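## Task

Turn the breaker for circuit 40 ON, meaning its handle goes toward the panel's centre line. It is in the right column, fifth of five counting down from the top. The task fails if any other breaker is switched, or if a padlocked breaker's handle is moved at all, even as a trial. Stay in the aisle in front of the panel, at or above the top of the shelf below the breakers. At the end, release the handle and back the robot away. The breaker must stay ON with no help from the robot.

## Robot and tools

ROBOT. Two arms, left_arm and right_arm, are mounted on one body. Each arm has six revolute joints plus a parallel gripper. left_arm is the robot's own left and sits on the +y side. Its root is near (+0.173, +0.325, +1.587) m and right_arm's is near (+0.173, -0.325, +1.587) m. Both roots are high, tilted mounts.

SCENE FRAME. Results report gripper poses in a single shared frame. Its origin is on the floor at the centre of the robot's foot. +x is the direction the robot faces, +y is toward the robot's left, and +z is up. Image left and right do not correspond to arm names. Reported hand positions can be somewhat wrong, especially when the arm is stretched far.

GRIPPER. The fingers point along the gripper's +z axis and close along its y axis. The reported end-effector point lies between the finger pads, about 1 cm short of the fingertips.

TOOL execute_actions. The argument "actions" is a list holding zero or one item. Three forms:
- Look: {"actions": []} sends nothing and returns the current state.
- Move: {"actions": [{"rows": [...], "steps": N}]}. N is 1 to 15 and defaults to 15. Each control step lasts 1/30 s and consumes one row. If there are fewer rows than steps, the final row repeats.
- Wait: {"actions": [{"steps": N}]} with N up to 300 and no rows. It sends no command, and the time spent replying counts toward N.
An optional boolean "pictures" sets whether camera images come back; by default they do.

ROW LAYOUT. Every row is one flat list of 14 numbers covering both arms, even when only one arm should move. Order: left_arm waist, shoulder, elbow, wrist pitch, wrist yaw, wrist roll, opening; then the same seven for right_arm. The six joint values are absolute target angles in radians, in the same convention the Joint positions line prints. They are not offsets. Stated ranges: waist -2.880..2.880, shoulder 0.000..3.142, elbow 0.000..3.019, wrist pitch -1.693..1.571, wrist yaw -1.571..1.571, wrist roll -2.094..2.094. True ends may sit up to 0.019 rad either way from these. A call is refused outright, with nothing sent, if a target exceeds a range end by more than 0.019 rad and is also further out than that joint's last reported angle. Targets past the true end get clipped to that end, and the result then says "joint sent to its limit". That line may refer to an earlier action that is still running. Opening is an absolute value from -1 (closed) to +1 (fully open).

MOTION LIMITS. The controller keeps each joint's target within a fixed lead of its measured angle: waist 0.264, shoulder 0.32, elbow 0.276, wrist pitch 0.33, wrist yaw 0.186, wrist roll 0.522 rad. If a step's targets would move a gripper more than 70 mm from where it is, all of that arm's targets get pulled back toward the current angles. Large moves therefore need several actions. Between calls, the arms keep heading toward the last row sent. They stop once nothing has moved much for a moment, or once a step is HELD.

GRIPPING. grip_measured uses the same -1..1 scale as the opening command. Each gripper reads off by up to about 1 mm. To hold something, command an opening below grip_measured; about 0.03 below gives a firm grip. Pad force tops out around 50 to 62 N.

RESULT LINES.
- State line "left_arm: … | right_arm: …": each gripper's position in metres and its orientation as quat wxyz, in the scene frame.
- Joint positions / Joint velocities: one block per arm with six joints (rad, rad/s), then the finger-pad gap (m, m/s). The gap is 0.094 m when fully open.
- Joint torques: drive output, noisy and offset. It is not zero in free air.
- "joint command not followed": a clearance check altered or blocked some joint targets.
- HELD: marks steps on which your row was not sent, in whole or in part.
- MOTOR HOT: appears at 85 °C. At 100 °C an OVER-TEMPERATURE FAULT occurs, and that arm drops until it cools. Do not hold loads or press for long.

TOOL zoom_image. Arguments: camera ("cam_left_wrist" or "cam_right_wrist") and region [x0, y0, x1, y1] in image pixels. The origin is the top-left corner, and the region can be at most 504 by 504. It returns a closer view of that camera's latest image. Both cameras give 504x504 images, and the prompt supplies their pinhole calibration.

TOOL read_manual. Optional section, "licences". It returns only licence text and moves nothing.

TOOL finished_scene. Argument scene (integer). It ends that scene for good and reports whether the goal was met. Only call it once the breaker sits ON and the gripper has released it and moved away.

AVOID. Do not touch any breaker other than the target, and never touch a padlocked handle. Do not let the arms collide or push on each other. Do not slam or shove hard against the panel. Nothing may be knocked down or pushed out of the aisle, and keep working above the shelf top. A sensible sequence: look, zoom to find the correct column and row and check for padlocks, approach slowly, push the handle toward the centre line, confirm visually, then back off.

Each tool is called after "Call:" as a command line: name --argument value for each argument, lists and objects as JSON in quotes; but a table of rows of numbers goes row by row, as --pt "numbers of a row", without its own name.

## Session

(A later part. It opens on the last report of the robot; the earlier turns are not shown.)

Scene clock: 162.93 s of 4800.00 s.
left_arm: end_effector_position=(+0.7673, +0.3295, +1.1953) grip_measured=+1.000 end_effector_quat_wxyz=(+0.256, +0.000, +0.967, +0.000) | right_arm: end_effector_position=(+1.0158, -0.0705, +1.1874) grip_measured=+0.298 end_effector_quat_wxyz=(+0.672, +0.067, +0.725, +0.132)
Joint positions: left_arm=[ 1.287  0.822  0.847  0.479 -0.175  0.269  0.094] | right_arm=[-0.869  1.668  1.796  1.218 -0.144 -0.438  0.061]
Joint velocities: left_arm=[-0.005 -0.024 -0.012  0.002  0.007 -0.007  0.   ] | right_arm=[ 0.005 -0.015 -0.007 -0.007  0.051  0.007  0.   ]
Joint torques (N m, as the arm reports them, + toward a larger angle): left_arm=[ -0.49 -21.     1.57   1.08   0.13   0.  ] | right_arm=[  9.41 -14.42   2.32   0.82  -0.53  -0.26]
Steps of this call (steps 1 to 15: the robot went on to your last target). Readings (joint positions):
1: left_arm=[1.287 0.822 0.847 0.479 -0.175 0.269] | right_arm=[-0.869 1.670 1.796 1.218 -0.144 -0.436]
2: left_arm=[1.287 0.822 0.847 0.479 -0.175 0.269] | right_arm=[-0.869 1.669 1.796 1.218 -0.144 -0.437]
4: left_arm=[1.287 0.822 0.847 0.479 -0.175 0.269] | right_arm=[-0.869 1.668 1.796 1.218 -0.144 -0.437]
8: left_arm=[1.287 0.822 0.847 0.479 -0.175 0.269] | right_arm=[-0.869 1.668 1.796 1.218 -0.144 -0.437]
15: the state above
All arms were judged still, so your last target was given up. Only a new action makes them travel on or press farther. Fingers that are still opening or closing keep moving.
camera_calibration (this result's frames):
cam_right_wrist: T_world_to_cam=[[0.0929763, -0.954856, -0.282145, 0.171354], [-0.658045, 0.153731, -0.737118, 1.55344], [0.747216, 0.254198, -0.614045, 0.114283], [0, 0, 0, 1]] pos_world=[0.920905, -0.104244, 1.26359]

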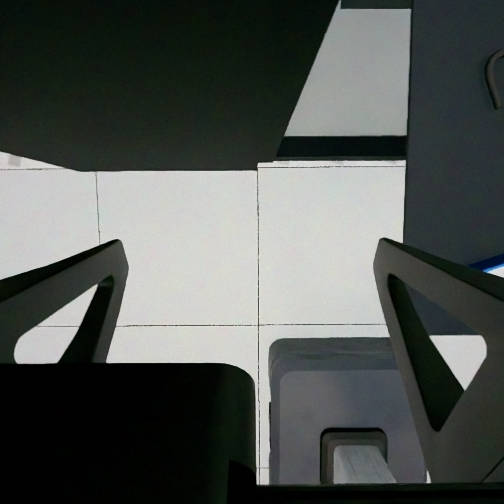

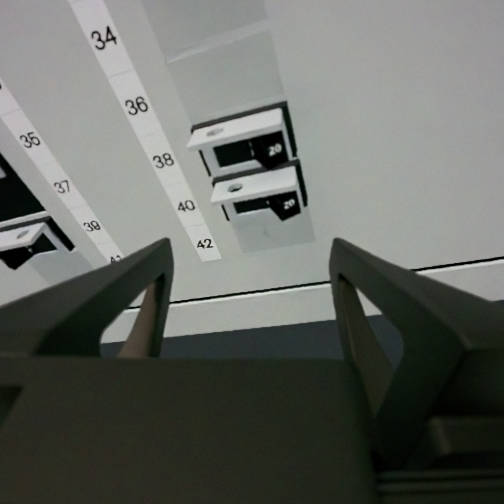

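Call:
execute_actions --actions '[{"rows":[[1.287,0.822,0.847,0.479,-0.175,0.269,1,-0.875,1.67,1.885,1.09,-0.145,-0.45,0.3]]}]'

Scene clock: 168.10 s of 4800.00 s.
left_arm: end_effector_position=(+0.7673, +0.3295, +1.1953) grip_measured=+1.000 end_effector_quat_wxyz=(+0.256, +0.000, +0.967, +0.000) | right_arm: end_effector_position=(+1.0467, -0.0760, +1.1888) grip_measured=+0.298 end_effector_quat_wxyz=(+0.665, +0.063, +0.731, +0.138)
Joint positions: left_arm=[ 1.287  0.822  0.847  0.479 -0.175  0.269  0.094] | right_arm=[-0.869  1.665  1.879  1.108 -0.144 -0.438  0.061]
Joint velocities: left_arm=[-0.005  0.005  0.007 -0.002 -0.037  0.007  0.   ] | right_arm=[ 0.015 -0.015 -0.002  0.017  0.066 -0.022 -0.   ]
Joint torques (N m, as the arm reports them, + toward a larger angle): left_arm=[ -0.7  -21.27   1.52   1.13   0.14   0.01] | right_arm=[  9.19 -14.8    3.09   0.95  -0.5   -0.28]
Steps of this call (steps 1 to 90: nothing new was sent; then 1.67 s passed at rest; steps 91 to 105: all 15 steps of this action). Readings (joint positions):
91: left_arm=[1.287 0.822 0.847 0.479 -0.175 0.269] | right_arm=[-0.869 1.668 1.805 1.197 -0.144 -0.438]
92: left_arm=[1.287 0.822 0.847 0.479 -0.175 0.269] | right_arm=[-0.869 1.671 1.822 1.161 -0.144 -0.438]
94: left_arm=[1.287 0.822 0.847 0.479 -0.175 0.269] | right_arm=[-0.869 1.672 1.851 1.122 -0.144 -0.438]
98: left_arm=[1.287 0.822 0.847 0.479 -0.175 0.269] | right_arm=[-0.869 1.666 1.878 1.111 -0.144 -0.438]
105: the state above
camera_calibration (this result's frames):
cam_right_wrist: T_world_to_cam=[[0.102992, -0.952676, -0.286008, 0.157936], [-0.673481, 0.144811, -0.724881, 1.57662], [0.731994, 0.267278, -0.626695, 0.125423], [0, 0, 0, 1]] pos_world=[0.953746, -0.111373, 1.26663]

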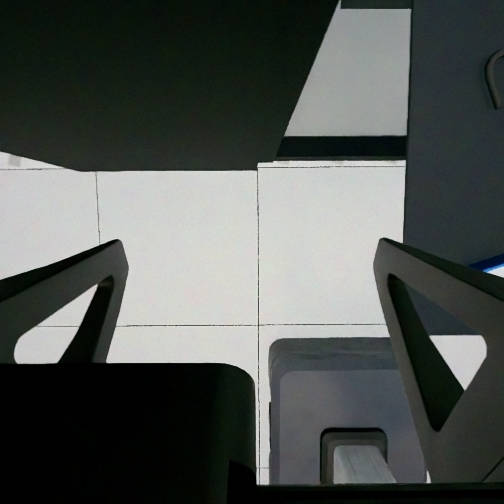

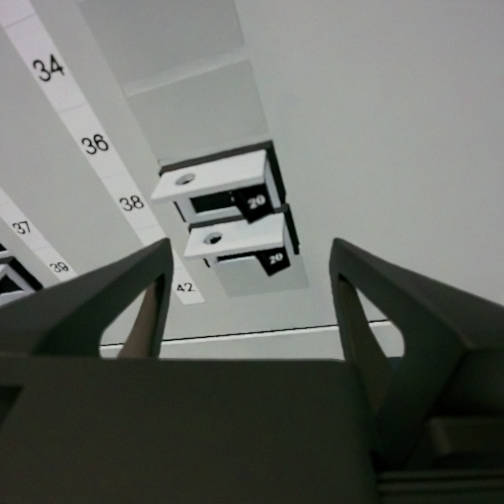

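Slightly down/left, then close.

Call:
execute_actions --actions '[{"rows":[[1.287,0.822,0.847,0.479,-0.175,0.269,1,-0.86,1.67,1.885,1.068,-0.155,-0.45,0.3],[1.287,0.822,0.847,0.479,-0.175,0.269,1,-0.86,1.67,1.885,1.068,-0.155,-0.45,0.3],[1.287,0.822,0.847,0.479,-0.175,0.269,1,-0.86,1.67,1.885,1.068,-0.155,-0.45,0.2],[1.287,0.822,0.847,0.479,-0.175,0.269,1,-0.86,1.67,1.885,1.068,-0.155,-0.45,0.1],[1.287,0.822,0.847,0.479,-0.175,0.269,1,-0.86,1.67,1.885,1.068,-0.155,-0.45,0],[1.287,0.822,0.847,0.479,-0.175,0.269,1,-0.86,1.67,1.885,1.068,-0.155,-0.45,-0.1],[1.287,0.822,0.847,0.479,-0.175,0.269,1,-0.86,1.67,1.885,1.068,-0.155,-0.45,-0.17],[1.287,0.822,0.847,0.479,-0.175,0.269,1,-0.86,1.67,1.885,1.068,-0.155,-0.45,-0.24],[1.287,0.822,0.847,0.479,-0.175,0.269,1,-0.86,1.67,1.885,1.068,-0.155,-0.45,-0.3],[1.287,0.822,0.847,0.479,-0.175,0.269,1,-0.86,1.67,1.885,1.068,-0.165,-0.45,-0.36],[1.287,0.822,0.847,0.479,-0.175,0.269,1,-0.86,1.67,1.885,1.068,-0.165,-0.45,-0.42],[1.287,0.822,0.847,0.479,-0.175,0.269,1,-0.86,1.67,1.885,1.068,-0.175,-0.45,-0.48]]}]'

Scene clock: 184.77 s of 4800.00 s.
left_arm: end_effector_position=(+0.7673, +0.3295, +1.1953) grip_measured=+1.000 end_effector_quat_wxyz=(+0.256, +0.000, +0.967, +0.000) | right_arm: end_effector_position=(+1.0458, -0.0656, +1.1886) grip_measured=-0.472 end_effector_quat_wxyz=(+0.660, +0.053, +0.734, +0.154)
Joint positions: left_arm=[ 1.287  0.822  0.847  0.479 -0.175  0.269  0.094] | right_arm=[-0.863  1.665  1.879  1.078 -0.168 -0.442  0.025]
Joint velocities: left_arm=[-0.015 -0.005 -0.007 -0.017 -0.007 -0.022  0.   ] | right_arm=[ 0.005 -0.005  0.007 -0.002  0.007 -0.051 -0.002]
Joint torques (N m, as the arm reports them, + toward a larger angle): left_arm=[ -0.6  -21.27   1.67   1.05   0.12  -0.02] | right_arm=[ 10.16 -14.91   3.04   1.21  -0.72  -0.18]
Steps of this call (steps 1 to 15: the robot went on to your last target; steps 16 to 90: nothing new was sent; then 13.17 s passed at rest; steps 91 to 105: all 15 steps of this action). Readings (joint positions):
91: left_arm=[1.287 0.822 0.847 0.479 -0.175 0.269] | right_arm=[-0.869 1.665 1.879 1.104 -0.149 -0.438]
92: left_arm=[1.287 0.822 0.847 0.479 -0.175 0.269] | right_arm=[-0.869 1.665 1.879 1.097 -0.151 -0.438]
94: left_arm=[1.287 0.822 0.847 0.479 -0.175 0.269] | right_arm=[-0.869 1.665 1.879 1.090 -0.153 -0.438]
98: left_arm=[1.287 0.822 0.847 0.479 -0.175 0.269] | right_arm=[-0.868 1.665 1.879 1.086 -0.157 -0.438]
105: the state above
camera_calibration (this result's frames):
cam_right_wrist: T_world_to_cam=[[0.137364, -0.945499, -0.295233, 0.143335], [-0.682181, 0.1258, -0.72028, 1.5767], [0.718165, 0.300343, -0.627721, 0.141077], [0, 0, 0, 1]] pos_world=[0.954588, -0.105196, 1.26654]

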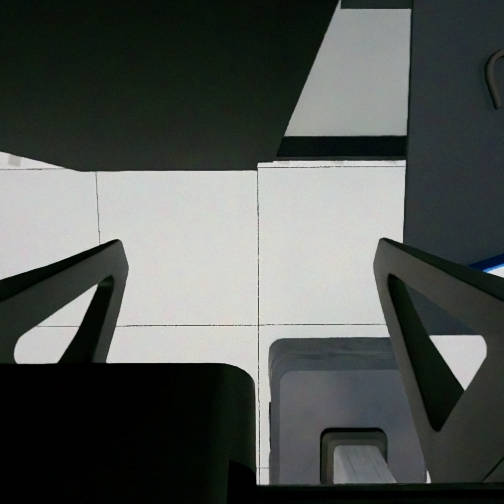

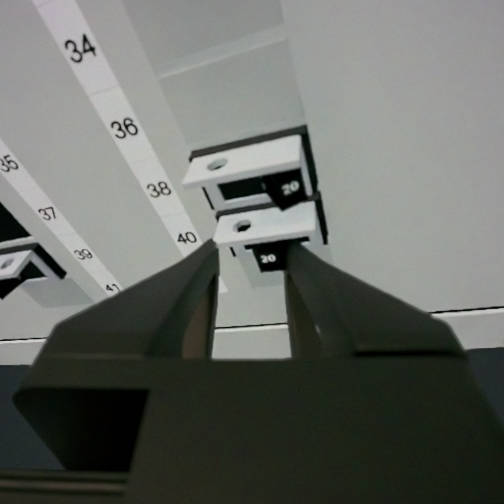

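Call:
execute_actions --actions '[{"rows":[[1.287,0.822,0.847,0.479,-0.175,0.269,1,-0.85,1.67,1.885,1.06,-0.18,-0.45,-0.53],[1.287,0.822,0.847,0.479,-0.175,0.269,1,-0.85,1.67,1.885,1.06,-0.18,-0.45,-0.58],[1.287,0.822,0.847,0.479,-0.175,0.269,1,-0.85,1.67,1.885,1.06,-0.18,-0.45,-0.64]]}]'

Call:
execute_actions --actions '[{"rows":[[1.287,0.822,0.847,0.479,-0.175,0.269,1,-0.855,1.67,1.885,1.07,-0.18,-0.45,-0.3],[1.287,0.822,0.847,0.479,-0.175,0.269,1,-0.855,1.67,1.885,1.07,-0.18,-0.45,-0.3],[1.287,0.822,0.847,0.479,-0.175,0.269,1,-0.855,1.67,1.885,1.07,-0.18,-0.45,-0.3],[1.287,0.822,0.847,0.479,-0.175,0.269,1,-0.855,1.65,1.62,1.34,-0.18,-0.45,-0.3]]}]'

Scene clock: 201.53 s of 4800.00 s.
left_arm: end_effector_position=(+0.7673, +0.3295, +1.1953) grip_measured=+1.000 end_effector_quat_wxyz=(+0.256, +0.000, +0.967, +0.000) | right_arm: end_effector_position=(+1.0452, -0.0609, +1.1900) grip_measured=-0.637 end_effector_quat_wxyz=(+0.659, +0.049, +0.733, +0.161)
Joint positions: left_arm=[ 1.287  0.822  0.847  0.479 -0.175  0.269  0.094] | right_arm=[-0.859  1.665  1.878  1.07  -0.18  -0.442  0.017]
Joint velocities: left_arm=[ 0.005  0.005  0.002  0.002 -0.037 -0.037  0.   ] | right_arm=[-0.005 -0.005  0.007  0.002  0.051 -0.051  0.   ]
Joint torques (N m, as the arm reports them, + toward a larger angle): left_arm=[ -0.78 -21.01   1.55   1.1    0.14  -0.01] | right_arm=[ 10.53 -15.16   3.02   1.23  -0.49  -0.21]
Steps of this call (steps 1 to 15: the robot went on to your last target; steps 16 to 90: nothing new was sent; then 13.27 s passed at rest; steps 91 to 105: all 15 steps of this action). Readings (joint positions):
91: left_arm=[1.287 0.822 0.847 0.479 -0.175 0.269] | right_arm=[-0.863 1.665 1.878 1.075 -0.171 -0.442]
92: left_arm=[1.287 0.822 0.847 0.479 -0.175 0.269] | right_arm=[-0.863 1.665 1.878 1.073 -0.176 -0.442]
94: left_arm=[1.287 0.822 0.847 0.479 -0.175 0.269] | right_arm=[-0.860 1.665 1.878 1.070 -0.182 -0.442]
98: left_arm=[1.287 0.822 0.847 0.479 -0.175 0.269] | right_arm=[-0.859 1.665 1.878 1.070 -0.180 -0.442]
105: the state above
camera_calibration (this result's frames):
cam_right_wrist: T_world_to_cam=[[0.151595, -0.94141, -0.301274, 0.14082], [-0.68259, 0.120743, -0.720758, 1.57744], [0.714905, 0.31491, -0.624293, 0.141151], [0, 0, 0, 1]] pos_world=[0.954488, -0.102345, 1.2675]

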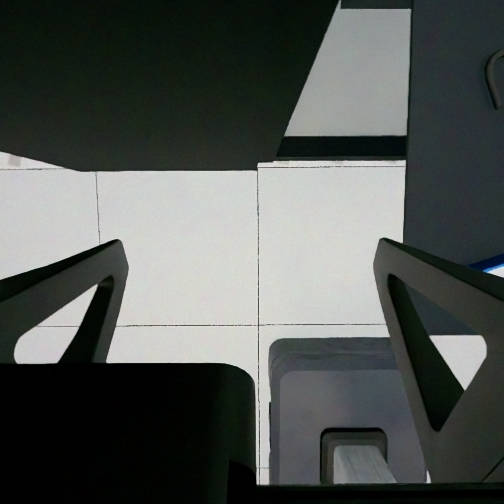

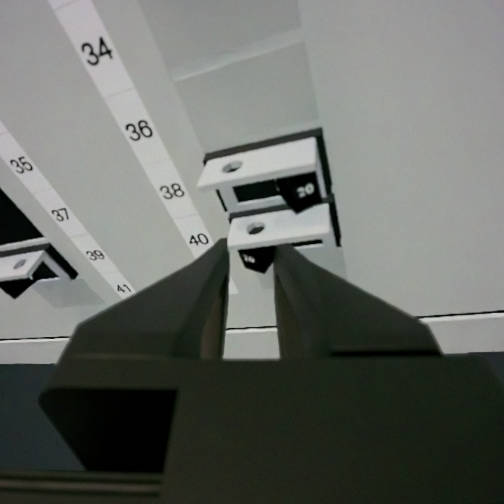

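Scene clock: 202.03 s of 4800.00 s.
left_arm: end_effector_position=(+0.7673, +0.3295, +1.1953) grip_measured=+1.000 end_effector_quat_wxyz=(+0.256, +0.000, +0.967, +0.000) | right_arm: end_effector_position=(+0.9506, -0.0419, +1.1834) grip_measured=-0.302 end_effector_quat_wxyz=(+0.655, +0.048, +0.736, +0.164)
Joint positions: left_arm=[ 1.287  0.822  0.847  0.479 -0.175  0.269  0.094] | right_arm=[-0.858  1.653  1.611  1.313 -0.179 -0.442  0.033]
Joint velocities: left_arm=[-0.005 -0.005  0.007  0.007 -0.007  0.081  0.   ] | right_arm=[-0.005  0.005 -0.002  0.032 -0.037 -0.007  0.001]
Joint torques (N m, as the arm reports them, + toward a larger angle): left_arm=[ -0.35 -21.19   1.55   1.09   0.12  -0.01] | right_arm=[ 10.   -13.46   1.66   2.35  -0.51  -0.24]
Steps of this call (steps 1 to 15: all 15 steps of this action). Readings (joint positions):
1: left_arm=[1.287 0.822 0.847 0.479 -0.175 0.269] | right_arm=[-0.859 1.665 1.878 1.070 -0.180 -0.442]
2: left_arm=[1.287 0.822 0.847 0.479 -0.175 0.269] | right_arm=[-0.859 1.665 1.878 1.070 -0.180 -0.442]
4: left_arm=[1.287 0.822 0.847 0.479 -0.175 0.269] | right_arm=[-0.859 1.660 1.851 1.103 -0.177 -0.442]
8: left_arm=[1.287 0.822 0.847 0.479 -0.175 0.269] | right_arm=[-0.858 1.622 1.647 1.295 -0.179 -0.442]
15: the state above
camera_calibration (this result's frames):
cam_right_wrist: T_world_to_cam=[[0.155487, -0.939823, -0.304231, 0.170931], [-0.690737, 0.116729, -0.713622, 1.50494], [0.706191, 0.321103, -0.631021, 0.215171], [0, 0, 0, 1]] pos_world=[0.860986, -0.0841178, 1.26174]

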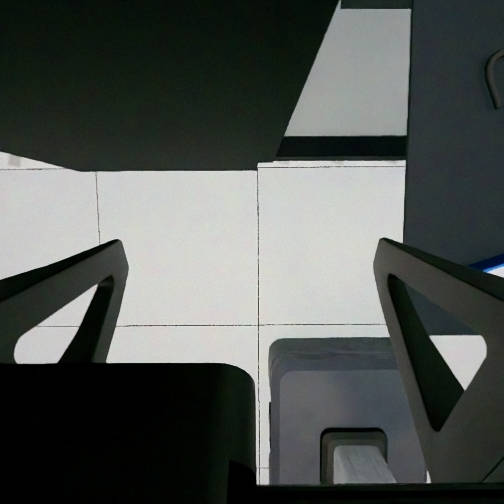

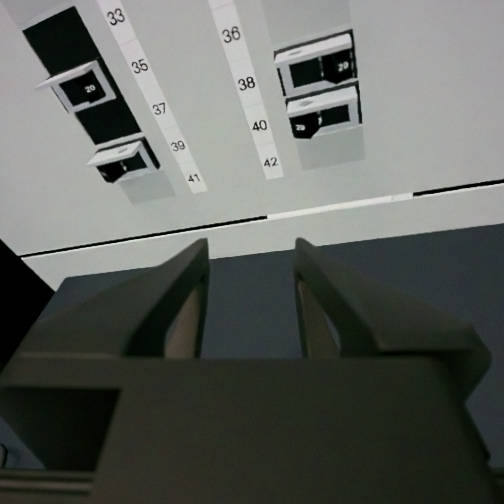

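Call:
finished_scene --scene 2

The scene is finished: the task was done.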